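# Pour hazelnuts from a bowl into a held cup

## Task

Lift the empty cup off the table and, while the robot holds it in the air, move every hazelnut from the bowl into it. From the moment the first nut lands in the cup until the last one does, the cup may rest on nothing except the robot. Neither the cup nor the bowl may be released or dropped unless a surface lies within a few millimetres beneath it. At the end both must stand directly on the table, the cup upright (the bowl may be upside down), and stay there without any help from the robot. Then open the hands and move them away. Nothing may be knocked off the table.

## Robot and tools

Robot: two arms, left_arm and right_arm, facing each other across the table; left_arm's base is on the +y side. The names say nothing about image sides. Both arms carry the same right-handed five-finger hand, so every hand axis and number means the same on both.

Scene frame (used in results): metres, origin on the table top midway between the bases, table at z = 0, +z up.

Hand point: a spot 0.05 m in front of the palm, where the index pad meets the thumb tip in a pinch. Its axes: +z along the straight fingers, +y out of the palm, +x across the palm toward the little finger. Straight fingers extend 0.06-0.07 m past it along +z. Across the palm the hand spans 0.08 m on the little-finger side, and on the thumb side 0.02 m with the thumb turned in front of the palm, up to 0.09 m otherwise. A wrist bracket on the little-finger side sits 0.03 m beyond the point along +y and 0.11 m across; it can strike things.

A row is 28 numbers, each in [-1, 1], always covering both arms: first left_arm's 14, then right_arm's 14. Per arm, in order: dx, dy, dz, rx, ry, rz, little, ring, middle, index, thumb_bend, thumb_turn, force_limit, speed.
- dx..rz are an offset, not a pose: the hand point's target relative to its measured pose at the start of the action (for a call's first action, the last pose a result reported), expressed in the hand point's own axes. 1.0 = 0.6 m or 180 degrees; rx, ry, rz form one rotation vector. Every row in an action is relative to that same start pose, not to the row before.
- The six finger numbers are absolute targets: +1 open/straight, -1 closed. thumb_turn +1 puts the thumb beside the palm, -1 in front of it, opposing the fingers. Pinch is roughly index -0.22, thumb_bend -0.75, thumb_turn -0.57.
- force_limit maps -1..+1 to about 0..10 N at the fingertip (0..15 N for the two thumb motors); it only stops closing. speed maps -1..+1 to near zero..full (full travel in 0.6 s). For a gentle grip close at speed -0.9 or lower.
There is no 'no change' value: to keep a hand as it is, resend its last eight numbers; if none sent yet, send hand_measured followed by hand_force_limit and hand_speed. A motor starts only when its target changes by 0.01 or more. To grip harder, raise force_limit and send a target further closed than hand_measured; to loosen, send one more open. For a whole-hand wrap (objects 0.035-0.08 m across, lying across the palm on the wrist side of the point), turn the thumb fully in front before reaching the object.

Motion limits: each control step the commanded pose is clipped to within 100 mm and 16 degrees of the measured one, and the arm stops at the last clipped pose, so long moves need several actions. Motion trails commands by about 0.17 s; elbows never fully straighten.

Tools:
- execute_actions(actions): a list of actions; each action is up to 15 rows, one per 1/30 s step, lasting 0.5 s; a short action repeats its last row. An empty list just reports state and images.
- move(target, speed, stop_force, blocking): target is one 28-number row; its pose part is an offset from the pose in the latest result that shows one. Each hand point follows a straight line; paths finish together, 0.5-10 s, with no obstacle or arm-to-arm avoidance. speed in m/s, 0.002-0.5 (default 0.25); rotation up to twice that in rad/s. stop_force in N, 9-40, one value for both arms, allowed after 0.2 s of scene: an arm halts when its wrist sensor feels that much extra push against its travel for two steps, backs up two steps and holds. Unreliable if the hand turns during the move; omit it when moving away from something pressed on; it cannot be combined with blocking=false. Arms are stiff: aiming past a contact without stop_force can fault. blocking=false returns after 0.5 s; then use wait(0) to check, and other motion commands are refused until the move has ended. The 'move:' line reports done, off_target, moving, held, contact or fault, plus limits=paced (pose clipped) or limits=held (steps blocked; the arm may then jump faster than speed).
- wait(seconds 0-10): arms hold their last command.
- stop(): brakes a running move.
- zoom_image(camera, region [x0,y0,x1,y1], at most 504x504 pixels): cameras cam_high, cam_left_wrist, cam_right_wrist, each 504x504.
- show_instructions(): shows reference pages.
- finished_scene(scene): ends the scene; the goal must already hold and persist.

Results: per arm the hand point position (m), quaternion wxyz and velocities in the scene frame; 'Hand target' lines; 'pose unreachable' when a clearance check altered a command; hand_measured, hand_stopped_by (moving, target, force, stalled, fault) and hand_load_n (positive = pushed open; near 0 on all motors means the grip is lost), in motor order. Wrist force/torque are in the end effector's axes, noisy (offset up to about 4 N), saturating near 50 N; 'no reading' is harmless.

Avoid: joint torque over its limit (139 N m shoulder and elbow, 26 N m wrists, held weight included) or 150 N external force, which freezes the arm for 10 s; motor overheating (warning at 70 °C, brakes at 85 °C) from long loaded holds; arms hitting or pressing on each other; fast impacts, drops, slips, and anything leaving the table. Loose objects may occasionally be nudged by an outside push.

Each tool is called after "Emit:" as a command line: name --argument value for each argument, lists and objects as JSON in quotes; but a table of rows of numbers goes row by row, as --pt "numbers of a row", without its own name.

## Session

Emit:
execute_actions --actions '[]'

Scene clock: 0.00 s.
left_arm: end_effector_position=(+0.3212, +0.4296, +0.4732) hand_measured=(+1.000, +1.000, +1.000, +1.000, +1.000, +1.000) hand_load_n=(+0.0, +0.0, +0.0, +0.0, +0.0, +0.0) hand_stopped_by=(target, target, target, target, target, target) hand_force_limit=0.00 hand_speed=-0.80 end_effector_quat_wxyz=(+0.006, +0.401, +0.916, +0.006) end_effector_velocity=(-0.000, -0.000, +0.000) end_effector_angular_velocity=(-0.001, +0.001, -0.001) | right_arm: end_effector_position=(+0.1671, -0.3174, +0.4770) hand_measured=(+1.000, +1.000, +1.000, +1.000, +1.000, +1.000) hand_load_n=(+0.0, +0.0, +0.0, +0.0, +0.0, +0.0) hand_stopped_by=(target, target, target, target, target, target) hand_force_limit=0.00 hand_speed=-0.80 end_effector_quat_wxyz=(-0.017, -0.263, +0.964, -0.006) end_effector_velocity=(-0.000, -0.000, +0.000) end_effector_angular_velocity=(+0.000, -0.000, -0.000)
Joint positions: left_arm=[ 0.538 -1.7    1.339  1.93   1.554 -1.878] | right_arm=[-1.174 -1.713  1.343  1.974  1.584 -1.864]
Joint velocities: left_arm=[-0.001 -0.    -0.     0.     0.001 -0.   ] | right_arm=[-0. -0. -0.  0. -0.  0.]
Motor temperatures (°C, as the motors report them): left_arm=[28 29 31 33 38 36] | right_arm=[30 30 31 38 37 39]
Wrist force (N, on the end effector, along its own x y z axes, offset not removed): no reading
Wrist torque (N m, same axes, about the end effector's origin, offset not removed): no reading
Hand target (left_arm): +0.321, +0.430, +0.473; +0.006, +0.401, +0.916, +0.006
Hand target (right_arm): +0.167, -0.317, +0.477; -0.017, -0.263, +0.964, -0.006

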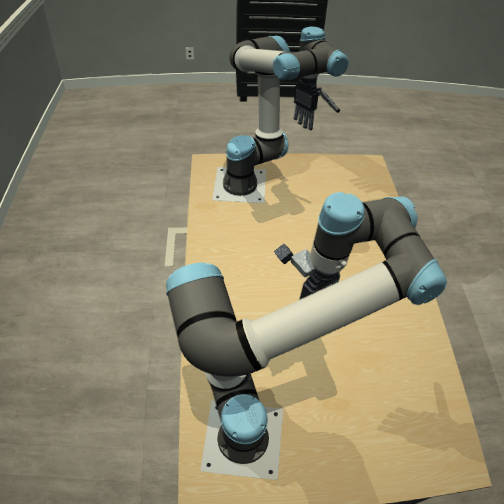

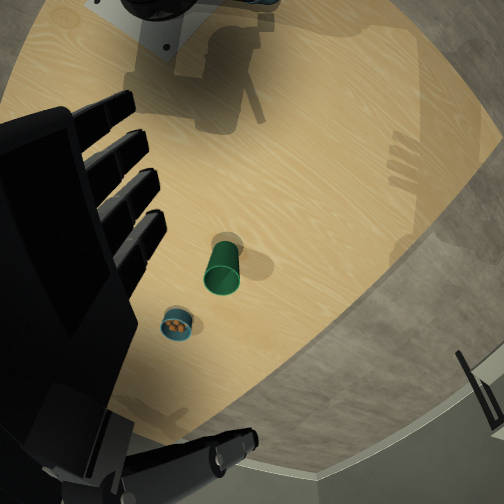

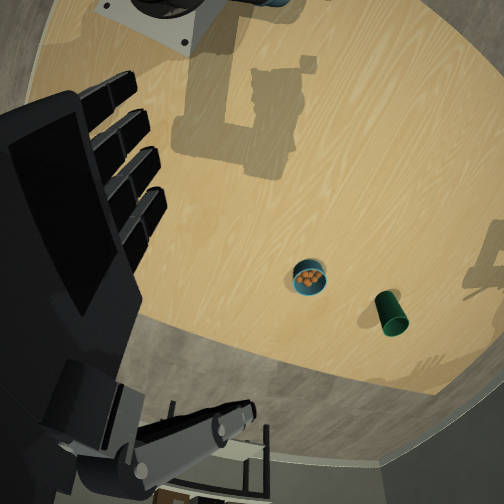

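Emit:
zoom_image --camera "cam_left_wrist" --region '[140, 220, 280, 360]'

Emit:
zoom_image --camera "cam_right_wrist" --region '[270, 230, 430, 360]'

Region (140, 220, 280, 360) of cam_left_wrist's 504x504 image, scaled by 3.600, with more detail than that image has.

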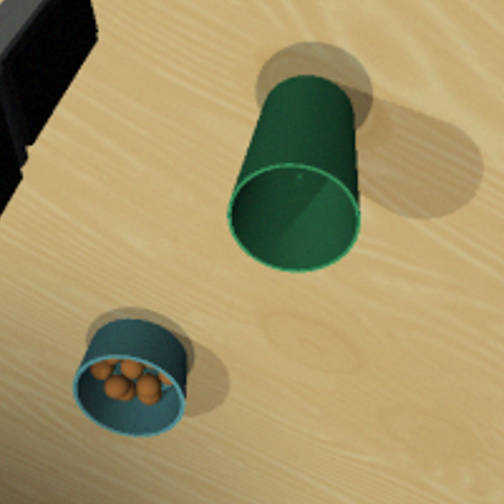

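Region (270, 230, 430, 360) of cam_right_wrist's 504x504 image, scaled by 3.150, with more detail than that image has; it fills the top 410 rows of this view, and the rest is white.

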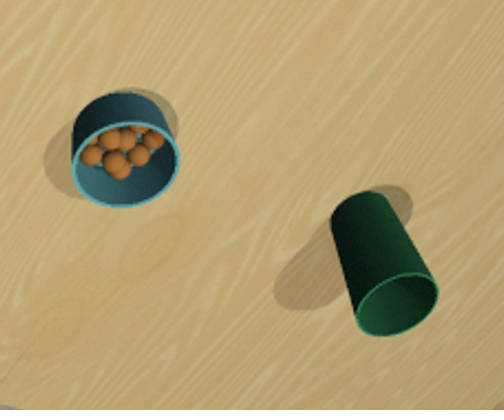

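Emit:
move --target '[-0.2685, -0.0748, 0.3781, -0.1118, -0.0484, 0.5768, 1, 1, 1, 1, 1, -1, 0, 0.5, -0.3034, -0.0154, 0.4064, -0.1280, -0.0480, 0.5523, 1, 1, 1, 1, 1, -1, 0, 0.5]' --speed 0.45

Scene clock: 81.90 s.
left_arm: end_effector_position=(+0.4011, +0.2817, +0.2471) hand_measured=(+1.000, +1.000, +1.000, +1.000, +1.000, -1.000) hand_load_n=(+0.0, +0.0, +0.0, +0.0, +0.0, +0.0) hand_stopped_by=(target, target, target, target, target, target) hand_force_limit=0.00 hand_speed=0.50 end_effector_quat_wxyz=(+0.120, +0.957, +0.236, +0.121) end_effector_velocity=(+0.000, -0.001, -0.001) end_effector_angular_velocity=(-0.000, +0.003, -0.011) | right_arm: end_effector_position=(+0.3209, -0.2384, +0.2268) hand_measured=(+1.000, +1.000, +1.000, +1.000, +1.000, -1.000) hand_load_n=(+0.0, +0.0, +0.0, +0.0, +0.0, +0.0) hand_stopped_by=(target, target, target, target, target, target) hand_force_limit=0.00 hand_speed=0.50 end_effector_quat_wxyz=(+0.011, +0.567, +0.806, +0.170) end_effector_velocity=(+0.002, +0.000, -0.001) end_effector_angular_velocity=(-0.002, -0.003, -0.011)
Joint positions: left_arm=[ 0.761 -1.544  1.763  1.031  1.45   0.198] | right_arm=[-0.892 -1.535  1.806  0.979  1.448  0.196]
Joint velocities: left_arm=[ 0.006  0.005 -0.003 -0.002  0.008  0.016] | right_arm=[ 0.006  0.005 -0.003 -0.005  0.008  0.015]
Motor temperatures (°C, as the motors report them): left_arm=[28 29 31 33 38 36] | right_arm=[30 30 31 38 37 39]
Wrist force (N, on the end effector, along its own x y z axes, offset not removed): left_arm=[1.0 0.3 -0.7] | right_arm=[-1.4 -0.1 0.0]
Wrist torque (N m, same axes, about the end effector's origin, offset not removed): left_arm=[0.20 -0.38 0.20] | right_arm=[-0.02 -0.01 -0.07]
Hand target (left_arm): +0.401, +0.282, +0.247; +0.121, +0.957, +0.235, +0.121
Hand target (right_arm): +0.321, -0.238, +0.227; +0.011, +0.567, +0.806, +0.170
Off the commanded pose (left_arm): 0.000 m, 0 deg.
Off the commanded pose (right_arm): 0.001 m, 0 deg.
move: done

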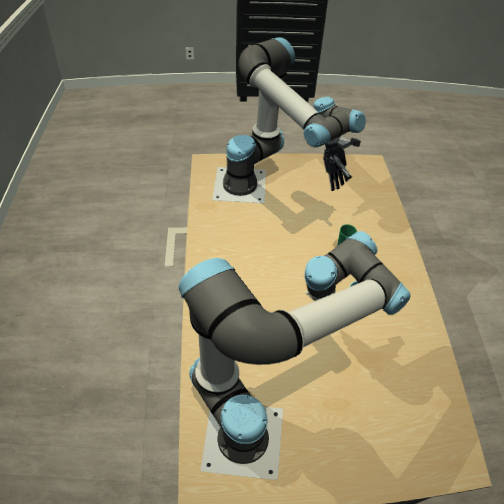

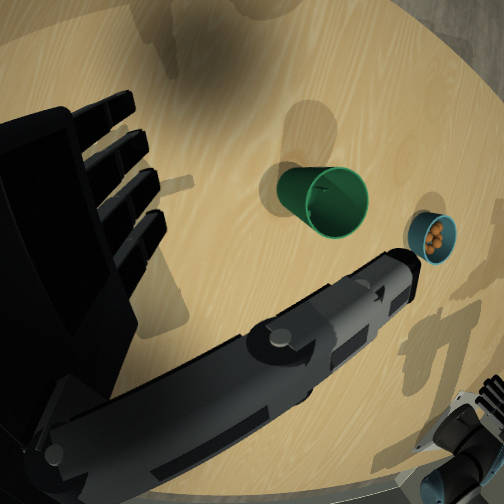

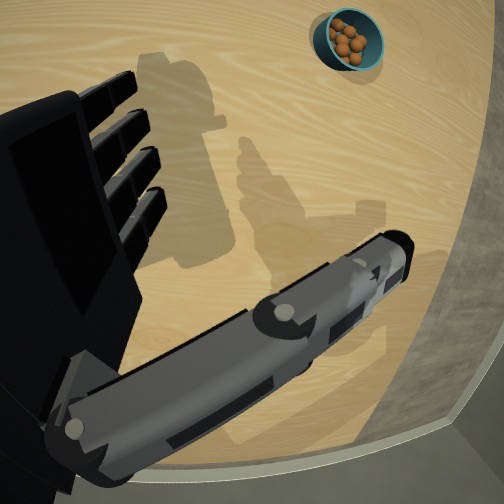

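Emit:
zoom_image --camera "cam_right_wrist" --region '[300, 0, 400, 85]'

Region (300, 0, 400, 85) of cam_right_wrist's 504x504 image, scaled by 5.040, with more detail than that image has; it fills the top 428 rows of this view, and the rest is white.

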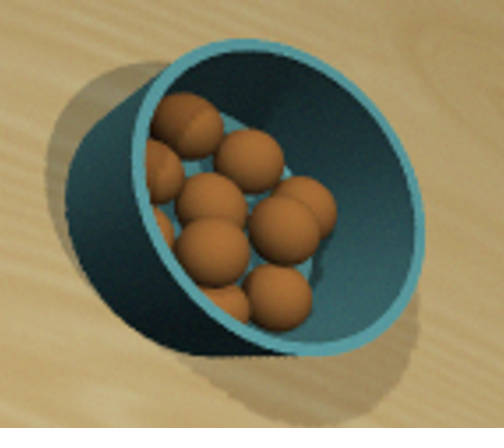

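Emit:
move --target '[-0.0742, -0.0298, 0.3171, -0.3085, 0.2964, 0.3605, 1, 1, 1, 1, 1, -1, 0, 0.5, 0.0985, 0.0396, 0.3520, -0.2272, 0.3411, 0.3027, 1, 1, 1, 1, 1, -1, 0, 0.5]' --speed 0.38

Scene clock: 130.20 s.
left_arm: end_effector_position=(+0.4101, +0.2426, +0.0551) hand_measured=(+1.000, +1.000, +1.000, +1.000, +1.000, -1.000) hand_load_n=(+0.0, +0.0, +0.0, +0.0, +0.0, +0.0) hand_stopped_by=(target, target, target, target, target, target) hand_force_limit=0.00 hand_speed=0.50 end_effector_quat_wxyz=(+0.327, +0.627, -0.327, +0.626) end_effector_velocity=(+0.001, -0.000, -0.001) end_effector_angular_velocity=(-0.009, -0.004, -0.007) | right_arm: end_effector_position=(+0.3654, -0.1224, +0.0452) hand_measured=(+1.000, +1.000, +1.000, +1.000, +1.000, -1.000) hand_load_n=(+0.0, +0.0, +0.0, +0.0, +0.0, +0.0) hand_stopped_by=(target, target, target, target, target, target) hand_force_limit=0.00 hand_speed=0.50 end_effector_quat_wxyz=(-0.271, +0.653, +0.272, +0.652) end_effector_velocity=(+0.001, +0.001, -0.000) end_effector_angular_velocity=(+0.006, -0.007, -0.007)
Joint positions: left_arm=[ 0.952 -1.23   2.524 -1.293  1.814  1.57 ] | right_arm=[-0.685 -1.138  2.388 -1.249  1.512  1.57 ]
Joint velocities: left_arm=[ 0.008  0.014 -0.003 -0.021  0.015 -0.005] | right_arm=[ 0.005  0.01  -0.002 -0.017  0.012 -0.001]
Motor temperatures (°C, as the motors report them): left_arm=[28 29 31 33 38 36] | right_arm=[30 30 31 38 37 39]
Wrist force (N, on the end effector, along its own x y z axes, offset not removed): left_arm=[1.5 0.6 -2.4] | right_arm=[1.2 -0.9 -0.3]
Wrist torque (N m, same axes, about the end effector's origin, offset not removed): left_arm=[0.24 -0.34 0.25] | right_arm=[0.10 -0.17 0.17]
Hand target (left_arm): +0.410, +0.243, +0.055; +0.328, +0.627, -0.327, +0.627
Hand target (right_arm): +0.365, -0.122, +0.045; -0.271, +0.653, +0.272, +0.653
Off the commanded pose (left_arm): 0.000 m, 0 deg.
Off the commanded pose (right_arm): 0.001 m, 0 deg.
move: done

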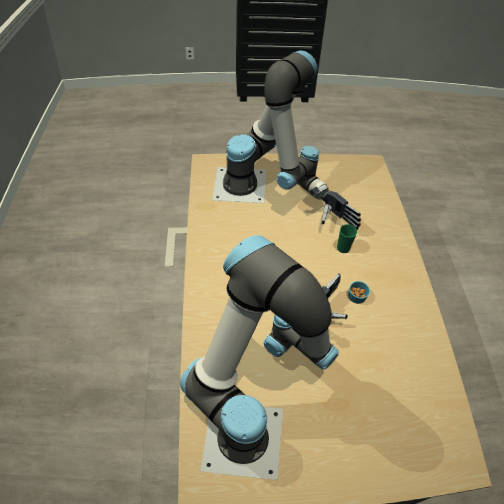

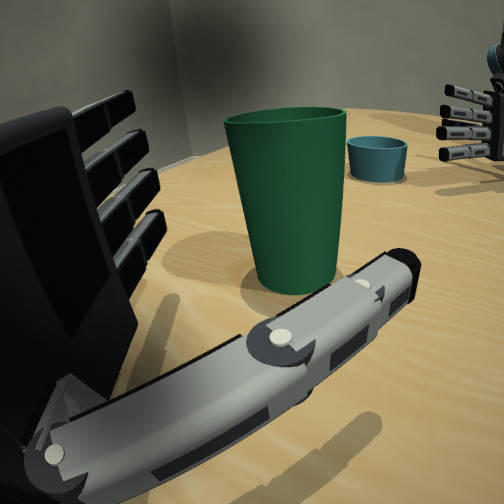

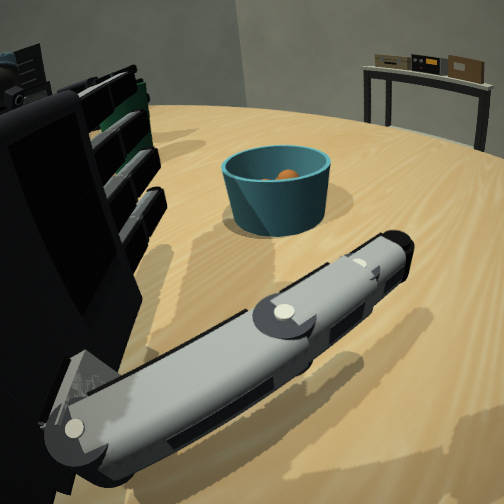

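Emit:
execute_actions --actions '[]'

Scene clock: 144.77 s.
left_arm: end_effector_position=(+0.4102, +0.2426, +0.0550) hand_measured=(+1.000, +1.000, +1.000, +1.000, +1.000, -1.000) hand_load_n=(+0.0, +0.0, +0.0, +0.0, +0.0, +0.0) hand_stopped_by=(target, target, target, target, target, target) hand_force_limit=0.00 hand_speed=0.50 end_effector_quat_wxyz=(+0.328, +0.627, -0.327, +0.627) end_effector_velocity=(-0.000, -0.000, -0.000) end_effector_angular_velocity=(+0.000, +0.002, -0.000) | right_arm: end_effector_position=(+0.3655, -0.1223, +0.0451) hand_measured=(+1.000, +1.000, +1.000, +1.000, +1.000, -1.000) hand_load_n=(+0.0, +0.0, +0.0, +0.0, +0.0, +0.0) hand_stopped_by=(target, target, target, target, target, target) hand_force_limit=0.00 hand_speed=0.50 end_effector_quat_wxyz=(-0.271, +0.653, +0.272, +0.653) end_effector_velocity=(-0.000, -0.000, -0.001) end_effector_angular_velocity=(-0.000, +0.002, -0.000)
Joint positions: left_arm=[ 0.952 -1.228  2.523 -1.295  1.816  1.57 ] | right_arm=[-0.684 -1.136  2.388 -1.251  1.513  1.57 ]
Joint velocities: left_arm=[-0.001  0.     0.     0.001 -0.001 -0.001] | right_arm=[-0.     0.001  0.    -0.    -0.     0.001]
Motor temperatures (°C, as the motors report them): left_arm=[28 29 31 33 38 36] | right_arm=[30 30 31 38 37 39]
Wrist force (N, on the end effector, along its own x y z axes, offset not removed): left_arm=[-0.3 2.3 -2.4] | right_arm=[0.8 -0.2 1.3]
Wrist torque (N m, same axes, about the end effector's origin, offset not removed): left_arm=[0.63 -0.04 0.25] | right_arm=[-0.02 -0.23 -0.01]
Hand target (left_arm): +0.410, +0.243, +0.055; +0.328, +0.627, -0.327, +0.627
Hand target (right_arm): +0.365, -0.122, +0.045; -0.271, +0.653, +0.272, +0.653
Off the commanded pose (left_arm): 0.000 m, 0 deg.
Off the commanded pose (right_arm): 0.001 m, 0 deg.

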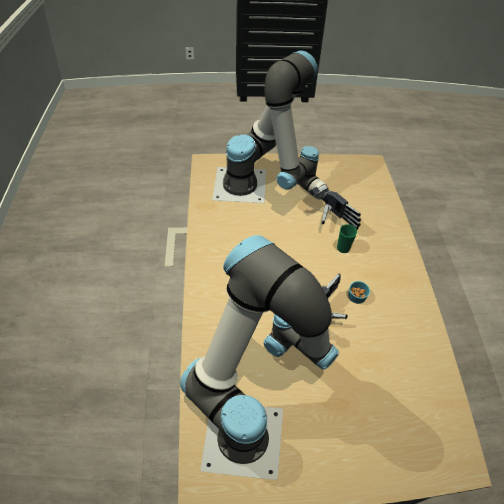

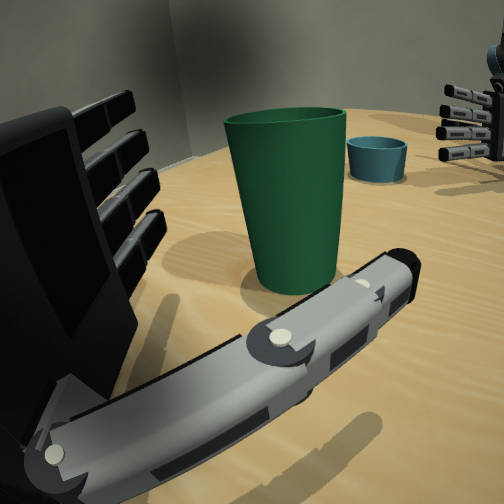

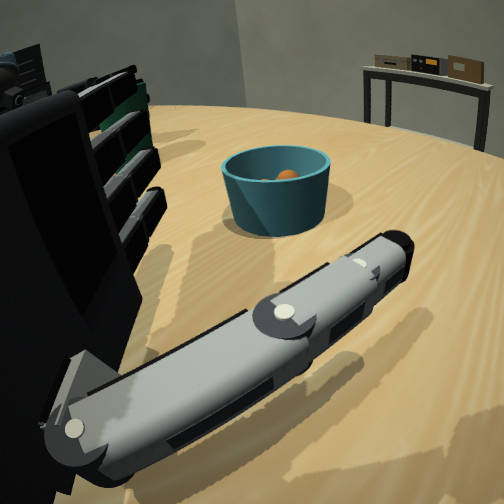

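Emit:
zoom_image --camera "cam_left_wrist" --region '[180, 80, 420, 320]'

Emit:
zoom_image --camera "cam_right_wrist" --region '[180, 110, 380, 270]'

Region (180, 80, 420, 320) of cam_left_wrist's 504x504 image, scaled by 2.100, with more detail than that image has.

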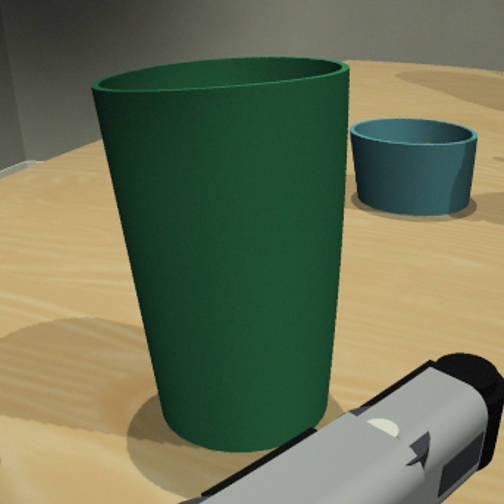

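Region (180, 110, 380, 270) of cam_right_wrist's 504x504 image, scaled by 2.520, with more detail than that image has; it fills the top 403 rows of this view, and the rest is white.

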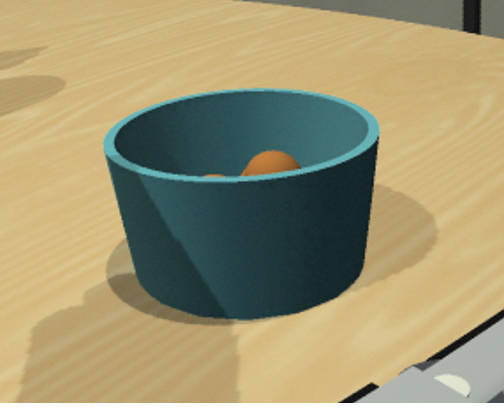

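Emit:
move --target '[-0.0417,0.06,0.15,0,0,0,1,1,1,1,1,-1,0,0.5,-0.0383,0.0233,0.1167,0,0,0,1,1,1,1,1,-1,0,0.5]' --speed 0.07

Scene clock: 183.23 s.
left_arm: end_effector_position=(+0.4322, +0.1484, +0.0302) hand_measured=(+1.000, +1.000, +1.000, +1.000, +1.000, -1.000) hand_load_n=(+0.0, +0.0, +0.0, +0.0, +0.0, +0.0) hand_stopped_by=(target, target, target, target, target, target) hand_force_limit=0.00 hand_speed=0.50 end_effector_quat_wxyz=(+0.328, +0.627, -0.327, +0.627) end_effector_velocity=(+0.001, -0.002, -0.000) end_effector_angular_velocity=(-0.001, -0.001, +0.001) | right_arm: end_effector_position=(+0.4247, -0.0827, +0.0221) hand_measured=(+1.000, +1.000, +1.000, +1.000, +1.000, -1.000) hand_load_n=(+0.0, +0.0, +0.0, +0.0, +0.0, +0.0) hand_stopped_by=(target, target, target, target, target, target) hand_force_limit=0.00 hand_speed=0.50 end_effector_quat_wxyz=(-0.271, +0.653, +0.272, +0.653) end_effector_velocity=(+0.001, +0.001, -0.000) end_effector_angular_velocity=(-0.000, -0.001, -0.000)
Joint positions: left_arm=[ 0.776 -1.08   2.369 -1.289  1.639  1.57 ] | right_arm=[-0.711 -0.998  2.207 -1.209  1.486  1.57 ]
Joint velocities: left_arm=[-0.002  0.004 -0.005 -0.    -0.003  0.   ] | right_arm=[-0.     0.003 -0.004  0.001 -0.    -0.001]
Motor temperatures (°C, as the motors report them): left_arm=[28 29 31 33 38 36] | right_arm=[30 30 31 38 37 39]
Wrist force (N, on the end effector, along its own x y z axes, offset not removed): left_arm=[2.3 1.8 -1.5] | right_arm=[-1.1 1.9 -0.6]
Wrist torque (N m, same axes, about the end effector's origin, offset not removed): left_arm=[0.43 -0.50 0.31] | right_arm=[0.36 0.08 -0.11]
Hand target (left_arm): +0.432, +0.148, +0.030; +0.328, +0.627, -0.327, +0.627
Hand target (right_arm): +0.425, -0.083, +0.022; -0.271, +0.653, +0.272, +0.653
Off the commanded pose (left_arm): 0.000 m, 0 deg.
Off the commanded pose (right_arm): 0.000 m, 0 deg.
move: done

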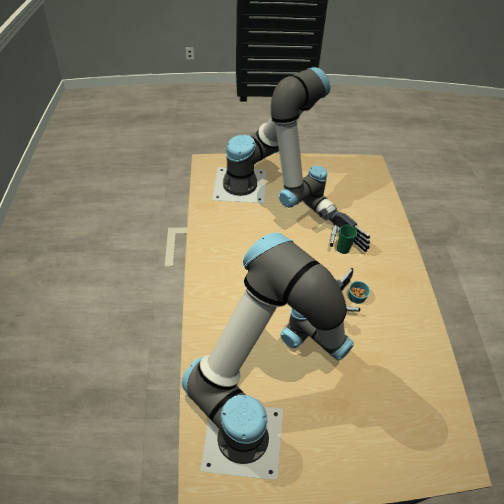

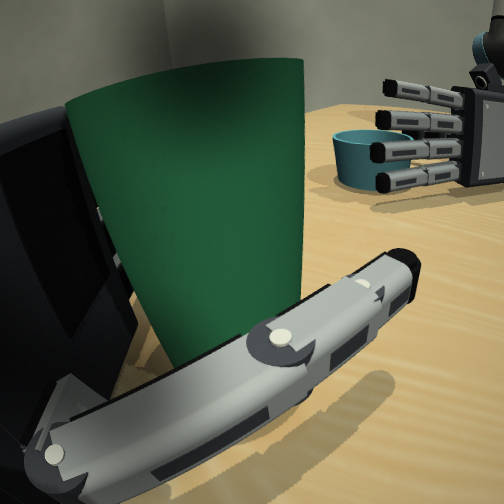

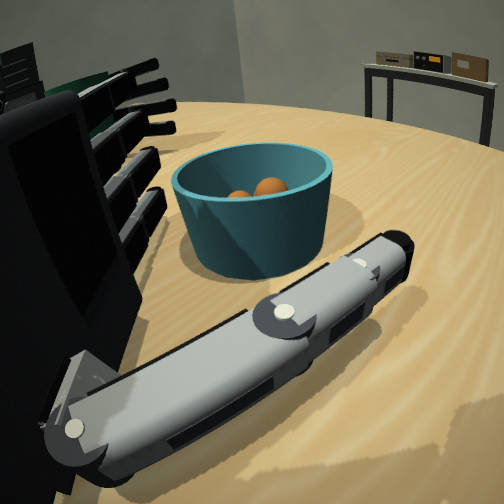

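Emit:
zoom_image --camera "cam_right_wrist" --region '[130, 110, 370, 310]'

Region (130, 110, 370, 310) of cam_right_wrist's 504x504 image, scaled by 2.100, with more detail than that image has.

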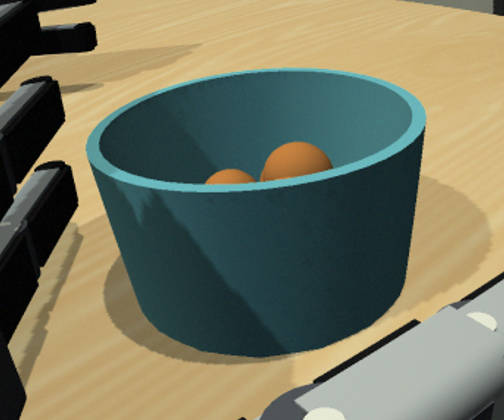

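Emit:
move --target '[0,0,0,0,0,0,-0.6,-0.6,-0.6,-0.6,-0.6,-1,0.2,-0.6,-0.0075,0.0175,0.0833,0,0,0,1,1,1,1,1,-1,0,0.5]' --speed 0.04

Scene clock: 200.00 s.
left_arm: end_effector_position=(+0.4322, +0.1484, +0.0302) hand_measured=(+0.026, +0.004, -0.018, -0.040, +0.376, -1.000) hand_load_n=(+2.0, +4.0, +4.0, +6.0, +12.5, +3.0) hand_stopped_by=(force, force, force, force, force, target) hand_force_limit=0.20 hand_speed=-0.60 end_effector_quat_wxyz=(+0.328, +0.627, -0.327, +0.627) end_effector_velocity=(+0.000, +0.000, -0.000) end_effector_angular_velocity=(+0.000, +0.000, +0.000) | right_arm: end_effector_position=(+0.4674, -0.0548, +0.0175) hand_measured=(+1.000, +1.000, +1.000, +1.000, +1.000, -1.000) hand_load_n=(+0.0, +0.0, +0.0, +0.0, +0.0, +0.0) hand_stopped_by=(target, target, target, target, target, target) hand_force_limit=0.00 hand_speed=0.50 end_effector_quat_wxyz=(-0.271, +0.653, +0.272, +0.653) end_effector_velocity=(+0.000, +0.000, -0.000) end_effector_angular_velocity=(-0.000, +0.000, +0.000)
Joint positions: left_arm=[ 0.776 -1.08   2.369 -1.289  1.639  1.57 ] | right_arm=[-0.726 -0.933  2.07  -1.136  1.471  1.57 ]
Joint velocities: left_arm=[ 0.001  0.    -0.     0.     0.     0.   ] | right_arm=[ 0.     0.001 -0.001  0.001  0.     0.   ]
Motor temperatures (°C, as the motors report them): left_arm=[28 29 31 33 38 36] | right_arm=[30 30 31 38 37 39]
Wrist force (N, on the end effector, along its own x y z axes, offset not removed): left_arm=[2.1 1.2 -1.6] | right_arm=[-0.8 0.3 -1.2]
Wrist torque (N m, same axes, about the end effector's origin, offset not removed): left_arm=[0.37 -0.01 0.14] | right_arm=[0.12 0.19 0.06]
Hand target (left_arm): +0.432, +0.148, +0.030; +0.328, +0.627, -0.327, +0.627
Hand target (right_arm): +0.467, -0.055, +0.018; -0.271, +0.653, +0.272, +0.653
Off the commanded pose (left_arm): 0.000 m, 0 deg.
Off the commanded pose (right_arm): 0.000 m, 0 deg.
move: done

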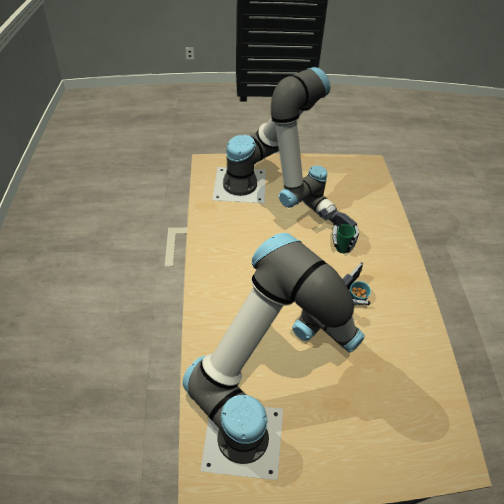

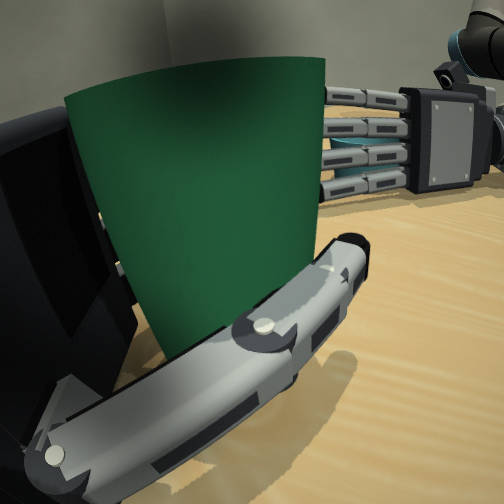

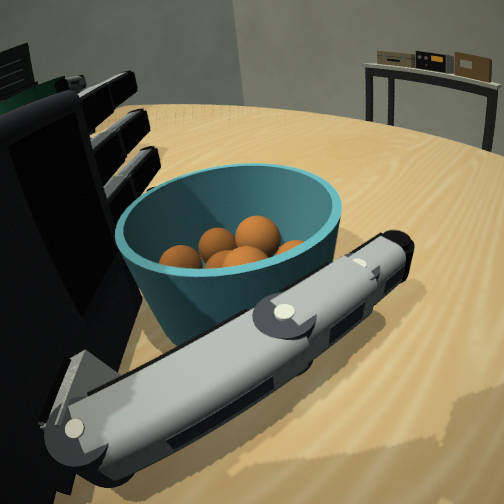

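Emit:
move --target '[0.1167,0,0,0,0,0,-0.6,-0.6,-0.6,-0.6,-0.6,-1,0.2,-0.6,0,0,0,0,0,0,1,1,-0.6,-0.6,1,-1,0.0,-0.6]' --speed 0.07

Emit:
move --target '[0,0,0,0,0,0,-0.6,-0.6,-0.6,-0.6,-0.6,-1,0.2,-0.6,0,0,0,0,0,0,1,1,-0.6,-0.6,-0.6,-1,0.7,-0.8]' --speed 0.07

Scene clock: 209.97 s.
left_arm: end_effector_position=(+0.4321, +0.1485, +0.1001) hand_measured=(+0.026, +0.004, -0.018, -0.040, +0.376, -1.000) hand_load_n=(+1.5, +3.5, +4.0, +6.5, +12.5, +4.0) hand_stopped_by=(force, force, force, force, force, target) hand_force_limit=0.20 hand_speed=-0.60 end_effector_quat_wxyz=(+0.328, +0.627, -0.327, +0.627) end_effector_velocity=(+0.000, -0.001, +0.001) end_effector_angular_velocity=(-0.000, -0.002, +0.000) | right_arm: end_effector_position=(+0.4674, -0.0548, +0.0175) hand_measured=(+1.000, +1.000, +0.160, +0.116, +1.002, -1.000) hand_load_n=(+0.0, +0.0, +5.5, +6.5, +2.0, +1.0) hand_stopped_by=(target, target, force, force, target, target) hand_force_limit=0.00 hand_speed=-0.60 end_effector_quat_wxyz=(-0.271, +0.653, +0.272, +0.653) end_effector_velocity=(+0.000, -0.001, -0.001) end_effector_angular_velocity=(+0.000, +0.001, -0.001)
Joint positions: left_arm=[ 0.776 -1.296  2.35  -1.054  1.639  1.57 ] | right_arm=[-0.726 -0.933  2.07  -1.136  1.471  1.57 ]
Joint velocities: left_arm=[-0.001 -0.002 -0.001  0.001 -0.001  0.002] | right_arm=[-0.001  0.001  0.001 -0.001 -0.     0.001]
Motor temperatures (°C, as the motors report them): left_arm=[28 29 31 33 38 36] | right_arm=[30 30 31 38 37 39]
Wrist force (N, on the end effector, along its own x y z axes, offset not removed): left_arm=[0.2 0.9 -0.9] | right_arm=[0.5 -0.8 0.7]
Wrist torque (N m, same axes, about the end effector's origin, offset not removed): left_arm=[0.37 -0.23 0.24] | right_arm=[-0.10 -0.22 0.08]
Hand target (left_arm): +0.432, +0.148, +0.100; +0.328, +0.627, -0.327, +0.627
Hand target (right_arm): +0.467, -0.055, +0.018; -0.271, +0.653, +0.272, +0.653
Off the commanded pose (left_arm): 0.000 m, 0 deg.
Off the commanded pose (right_arm): 0.000 m, 0 deg.
move: done

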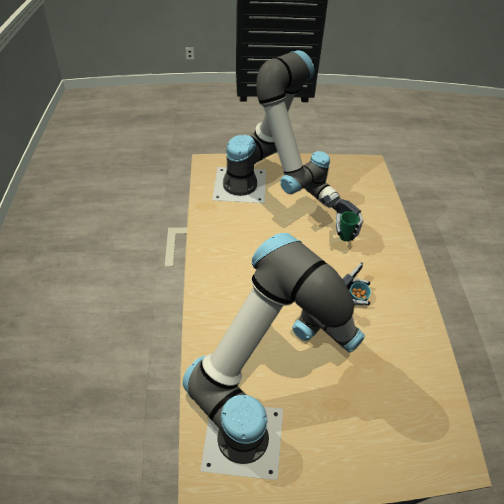

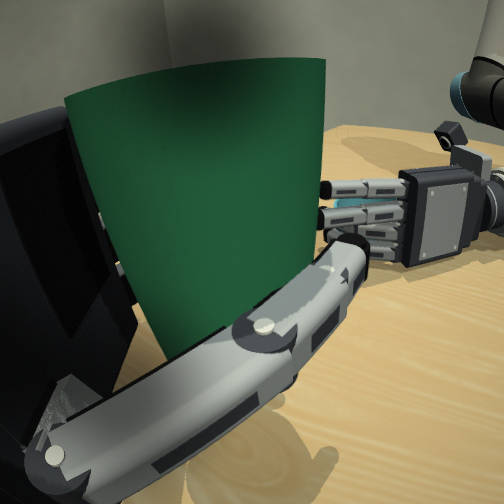

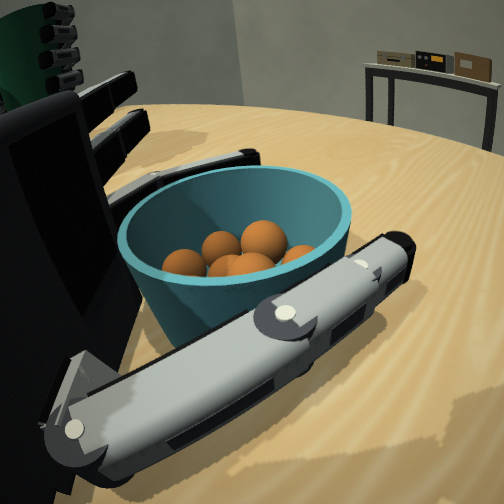

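Scene clock: 210.63 s.
left_arm: end_effector_position=(+0.4321, +0.1485, +0.1001) hand_measured=(+0.026, +0.004, -0.018, -0.040, +0.376, -1.000) hand_load_n=(+1.5, +3.5, +4.0, +6.5, +12.5, +4.0) hand_stopped_by=(force, force, force, force, force, target) hand_force_limit=0.20 hand_speed=-0.60 end_effector_quat_wxyz=(+0.328, +0.627, -0.327, +0.627) end_effector_velocity=(-0.000, +0.000, +0.000) end_effector_angular_velocity=(-0.000, -0.001, +0.000) | right_arm: end_effector_position=(+0.4674, -0.0548, +0.0175) hand_measured=(+1.000, +1.000, +0.160, +0.116, +0.944, -1.000) hand_load_n=(+0.0, +0.0, +7.0, +8.5, +12.5, +1.0) hand_stopped_by=(target, target, force, force, force, target) hand_force_limit=0.70 hand_speed=-0.80 end_effector_quat_wxyz=(-0.271, +0.653, +0.272, +0.653) end_effector_velocity=(+0.000, -0.000, +0.000) end_effector_angular_velocity=(+0.000, -0.000, -0.001)
Joint positions: left_arm=[ 0.776 -1.296  2.35  -1.054  1.639  1.57 ] | right_arm=[-0.726 -0.933  2.07  -1.136  1.471  1.57 ]
Joint velocities: left_arm=[-0.    -0.     0.001 -0.001 -0.     0.   ] | right_arm=[-0.001 -0.001  0.     0.     0.     0.   ]
Motor temperatures (°C, as the motors report them): left_arm=[28 29 31 33 38 36] | right_arm=[30 30 31 38 37 39]
Wrist force (N, on the end effector, along its own x y z axes, offset not removed): left_arm=[-1.5 1.0 -0.8] | right_arm=[0.1 1.3 -0.8]
Wrist torque (N m, same axes, about the end effector's origin, offset not removed): left_arm=[0.33 0.07 0.25] | right_arm=[0.23 0.14 -0.06]
Hand target (left_arm): +0.432, +0.148, +0.100; +0.328, +0.627, -0.327, +0.627
Hand target (right_arm): +0.467, -0.055, +0.018; -0.271, +0.653, +0.272, +0.653
Off the commanded pose (left_arm): 0.000 m, 0 deg.
Off the commanded pose (right_arm): 0.000 m, 0 deg.
move: done

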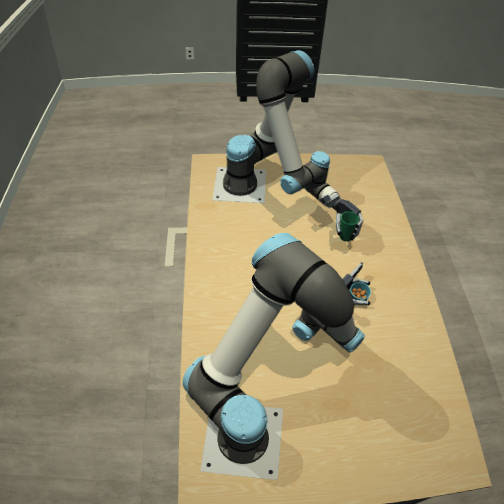

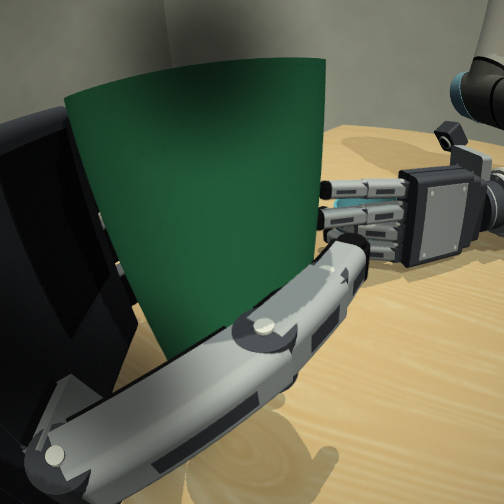

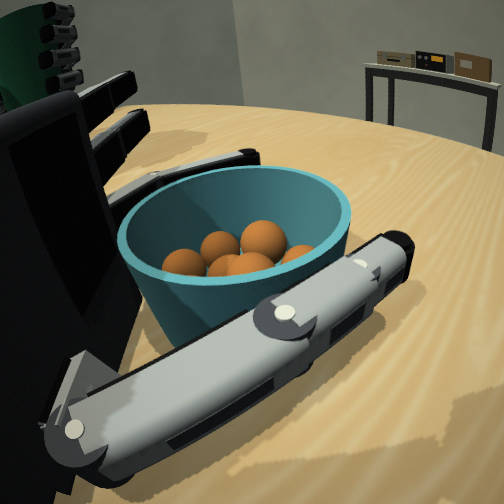

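Emit:
move --target '[0,0,0,0,0,0,-0.6,-0.6,-0.6,-0.6,-0.6,-1,0.2,-0.6,0.4042,-0.0968,-0.1092,0,0,0,1,1,-0.6,-0.6,-0.6,-1,0.7,-0.8]' --speed 0.13

Scene clock: 244.27 s.
left_arm: end_effector_position=(+0.4321, +0.1485, +0.1001) hand_measured=(+0.026, +0.004, -0.018, -0.040, +0.376, -1.000) hand_load_n=(+1.5, +3.5, +4.0, +6.5, +12.5, +4.0) hand_stopped_by=(force, force, force, force, force, target) hand_force_limit=0.20 hand_speed=-0.60 end_effector_quat_wxyz=(+0.328, +0.627, -0.327, +0.627) end_effector_velocity=(-0.000, -0.000, -0.000) end_effector_angular_velocity=(+0.001, -0.001, -0.002) | right_arm: end_effector_position=(+0.3802, -0.0596, +0.2597) hand_measured=(+1.000, +1.000, +0.160, +0.116, +0.944, -1.000) hand_load_n=(+0.0, +0.0, +7.0, +8.5, +12.5, +1.5) hand_stopped_by=(target, target, force, force, force, target) hand_force_limit=0.70 hand_speed=-0.80 end_effector_quat_wxyz=(-0.271, +0.653, +0.272, +0.653) end_effector_velocity=(-0.001, +0.000, +0.001) end_effector_angular_velocity=(-0.003, +0.001, +0.000)
Joint positions: left_arm=[ 0.776 -1.296  2.35  -1.054  1.639  1.57 ] | right_arm=[-0.582 -1.499  2.022 -0.523  1.615  1.57 ]
Joint velocities: left_arm=[-0.    -0.    -0.     0.001  0.001  0.001] | right_arm=[ 0.002 -0.002 -0.003  0.008  0.002 -0.002]
Motor temperatures (°C, as the motors report them): left_arm=[28 29 31 33 38 36] | right_arm=[30 30 31 38 37 39]
Wrist force (N, on the end effector, along its own x y z axes, offset not removed): left_arm=[1.1 -0.4 -3.5] | right_arm=[-2.1 1.3 0.6]
Wrist torque (N m, same axes, about the end effector's origin, offset not removed): left_arm=[0.27 -0.31 0.11] | right_arm=[0.25 0.22 0.07]
Hand target (left_arm): +0.432, +0.148, +0.100; +0.328, +0.627, -0.327, +0.627
Hand target (right_arm): +0.380, -0.060, +0.260; -0.271, +0.653, +0.272, +0.653
Off the commanded pose (left_arm): 0.000 m, 0 deg.
Off the commanded pose (right_arm): 0.001 m, 0 deg.
move: done

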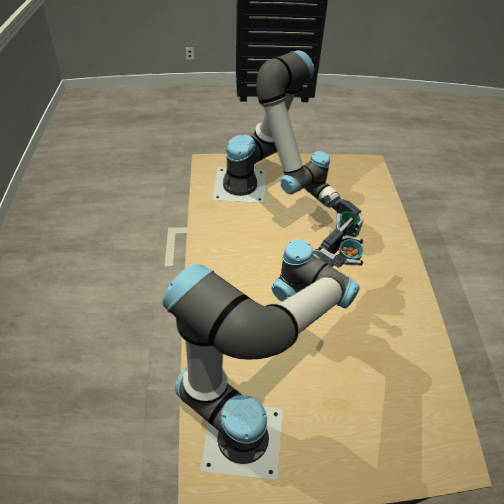

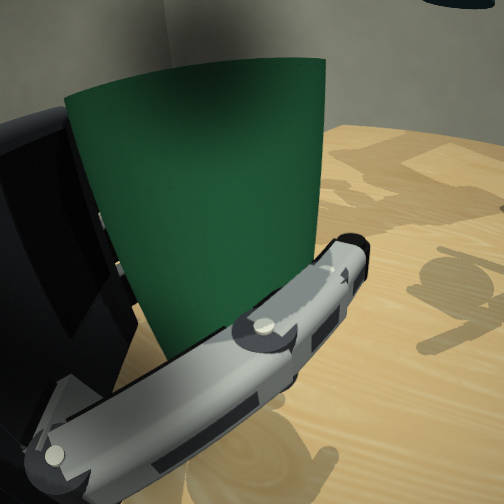

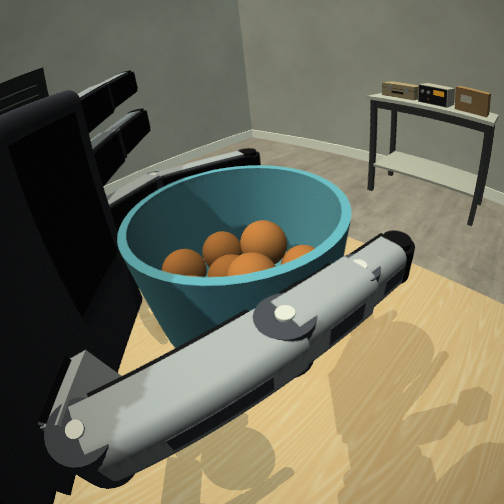

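Emit:
zoom_image --camera "cam_high" --region '[320, 200, 390, 275]'

Region (320, 200, 390, 275) of cam_high's 504x504 image, scaled by 6.720, with more detail than that image has; it fills the left 470 columns of this view, and the rest is white.

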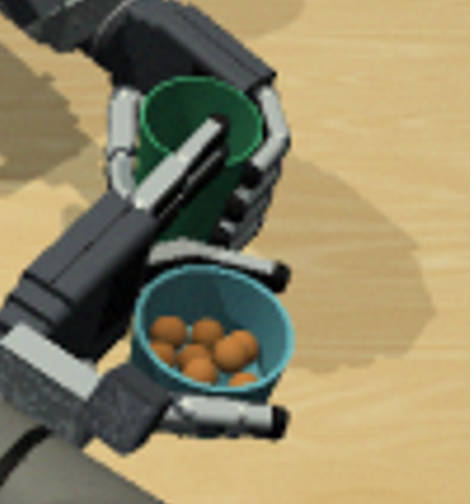

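Emit:
move --target '[0,0.2811,0.1103,-0.1374,0.0602,0.0944,-0.6,-0.6,-0.6,-0.6,-0.6,-1,0.2,-0.6,0.0172,-0.3085,0.0028,0.0271,-0.0638,0.154,1,1,-0.6,-0.6,-0.6,-1,0.7,-0.8]' --speed 0.13

Scene clock: 261.57 s.
left_arm: end_effector_position=(+0.3318, -0.0019, +0.1001) hand_measured=(+0.026, +0.004, -0.018, -0.040, +0.376, -1.000) hand_load_n=(+1.5, +3.5, +4.0, +6.5, +12.5, +4.0) hand_stopped_by=(force, force, force, force, force, target) hand_force_limit=0.20 hand_speed=-0.60 end_effector_quat_wxyz=(+0.387, +0.427, -0.509, +0.639) end_effector_velocity=(-0.001, -0.002, -0.000) end_effector_angular_velocity=(+0.001, -0.004, -0.006) | right_arm: end_effector_position=(+0.2505, +0.0721, +0.2697) hand_measured=(+1.000, +1.000, +0.160, +0.116, +0.944, -1.000) hand_load_n=(+0.0, +0.0, +7.0, +8.5, +12.5, +1.5) hand_stopped_by=(target, target, force, force, force, target) hand_force_limit=0.70 hand_speed=-0.80 end_effector_quat_wxyz=(-0.418, +0.748, +0.160, +0.489) end_effector_velocity=(-0.002, +0.002, +0.001) end_effector_angular_velocity=(+0.003, +0.008, +0.001)
Joint positions: left_arm=[ 0.574 -1.15   2.161 -1.134  1.89   1.861] | right_arm=[-0.272 -1.353  1.642 -0.112  1.791  2.106]
Joint velocities: left_arm=[-0.001  0.002 -0.005  0.002  0.006  0.004] | right_arm=[ 0.004  0.002 -0.007  0.007  0.001  0.009]
Motor temperatures (°C, as the motors report them): left_arm=[28 29 31 33 38 36] | right_arm=[30 30 31 38 37 39]
Wrist force (N, on the end effector, along its own x y z axes, offset not removed): left_arm=[-0.6 1.8 -2.2] | right_arm=[-1.6 0.8 -1.0]
Wrist torque (N m, same axes, about the end effector's origin, offset not removed): left_arm=[0.44 0.04 0.23] | right_arm=[0.34 0.14 0.00]
Hand target (left_arm): +0.332, -0.002, +0.100; +0.387, +0.426, -0.510, +0.639
Hand target (right_arm): +0.250, +0.072, +0.270; -0.419, +0.748, +0.160, +0.489
Off the commanded pose (left_arm): 0.001 m, 0 deg.
Off the commanded pose (right_arm): 0.000 m, 0 deg.
move: done

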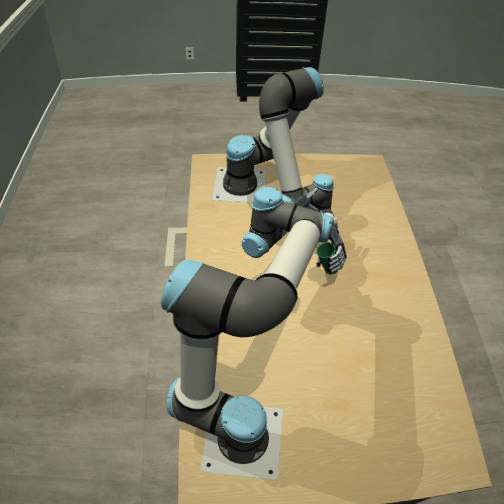

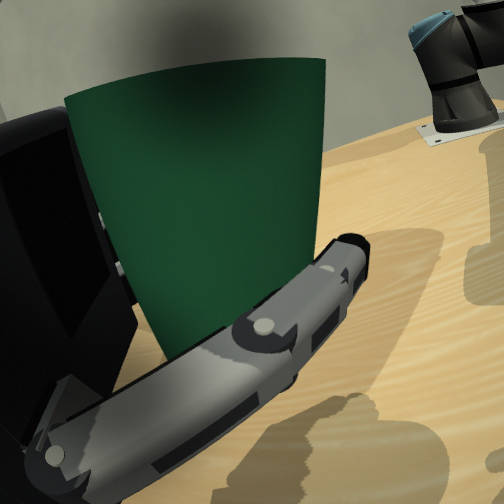

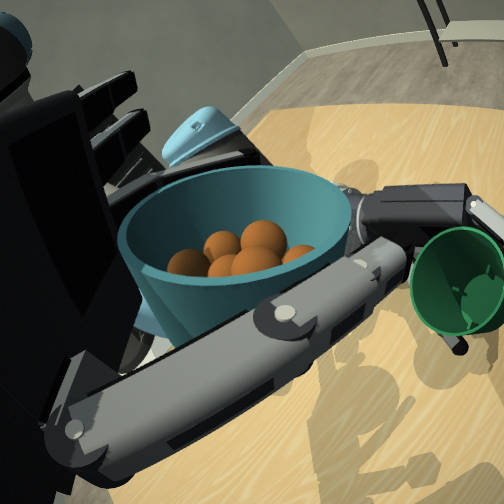

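Emit:
move --target '[0,0,0,0,0,0,-0.6,-0.6,-0.6,-0.6,-0.6,-1,0.2,-0.6,-0.0652,0.0715,0.019,0,-0.038,0.1044,1,1,-0.6,-0.6,-0.6,-1,0.7,-0.8]' --speed 0.09

Scene clock: 266.97 s.
left_arm: end_effector_position=(+0.3318, -0.0019, +0.1001) hand_measured=(+0.026, +0.004, -0.018, -0.040, +0.376, -1.000) hand_load_n=(+1.5, +3.5, +4.0, +6.5, +12.5, +4.0) hand_stopped_by=(force, force, force, force, force, target) hand_force_limit=0.20 hand_speed=-0.60 end_effector_quat_wxyz=(+0.387, +0.427, -0.509, +0.639) end_effector_velocity=(-0.000, +0.000, -0.000) end_effector_angular_velocity=(+0.001, +0.001, +0.000) | right_arm: end_effector_position=(+0.2666, +0.0619, +0.2140) hand_measured=(+1.000, +1.000, +0.160, +0.116, +0.944, -1.000) hand_load_n=(+0.0, +0.0, +7.0, +8.0, +12.5, +1.0) hand_stopped_by=(target, target, force, force, force, target) hand_force_limit=0.70 hand_speed=-0.80 end_effector_quat_wxyz=(-0.482, +0.792, +0.061, +0.370) end_effector_velocity=(+0.001, -0.000, -0.003) end_effector_angular_velocity=(+0.005, +0.012, +0.001)
Joint positions: left_arm=[ 0.574 -1.15   2.161 -1.134  1.89   1.861] | right_arm=[-0.404 -1.342  1.701 -0.093  1.587  2.415]
Joint velocities: left_arm=[ 0.     0.     0.001  0.001  0.    -0.   ] | right_arm=[-0.006  0.002  0.003 -0.002 -0.01   0.011]
Motor temperatures (°C, as the motors report them): left_arm=[28 29 31 33 38 36] | right_arm=[30 30 31 38 37 39]
Wrist force (N, on the end effector, along its own x y z axes, offset not removed): left_arm=[0.3 0.3 -1.8] | right_arm=[-0.4 0.1 -1.0]
Wrist torque (N m, same axes, about the end effector's origin, offset not removed): left_arm=[0.25 -0.11 0.20] | right_arm=[0.14 -0.03 0.02]
Hand target (left_arm): +0.332, -0.002, +0.100; +0.387, +0.427, -0.509, +0.639
Hand target (right_arm): +0.267, +0.062, +0.214; -0.482, +0.792, +0.061, +0.369
Off the commanded pose (left_arm): 0.000 m, 0 deg.
Off the commanded pose (right_arm): 0.000 m, 0 deg.
move: done

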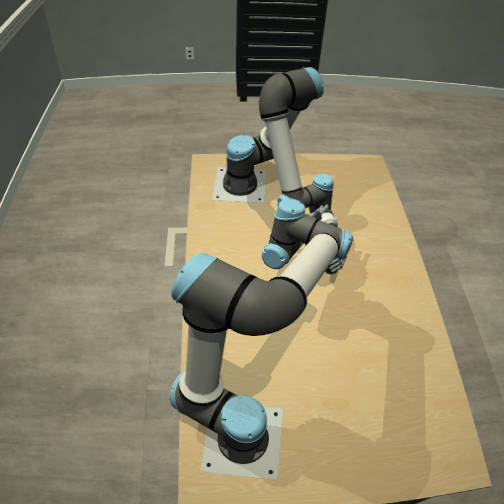

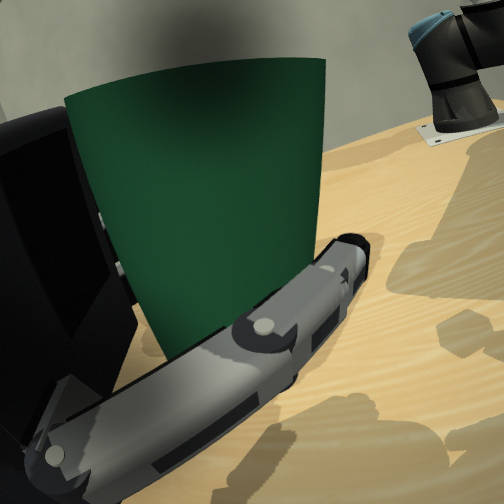

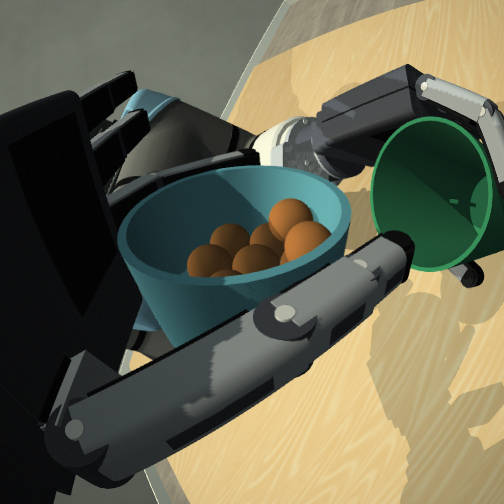

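Emit:
zoom_image --camera "cam_right_wrist" --region '[250, 80, 504, 334]'

Region (250, 80, 504, 334) of cam_right_wrist's 504x504 image, scaled by 1.984, with more detail than that image has.

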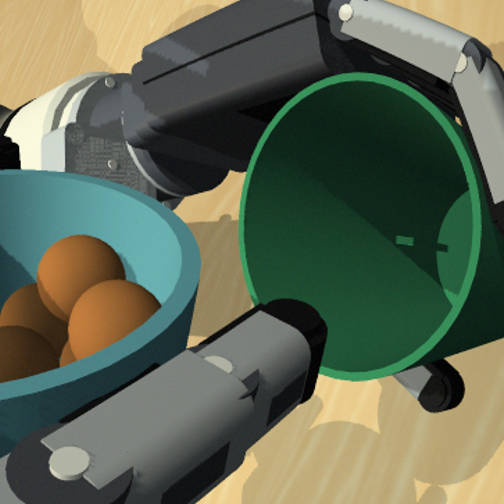

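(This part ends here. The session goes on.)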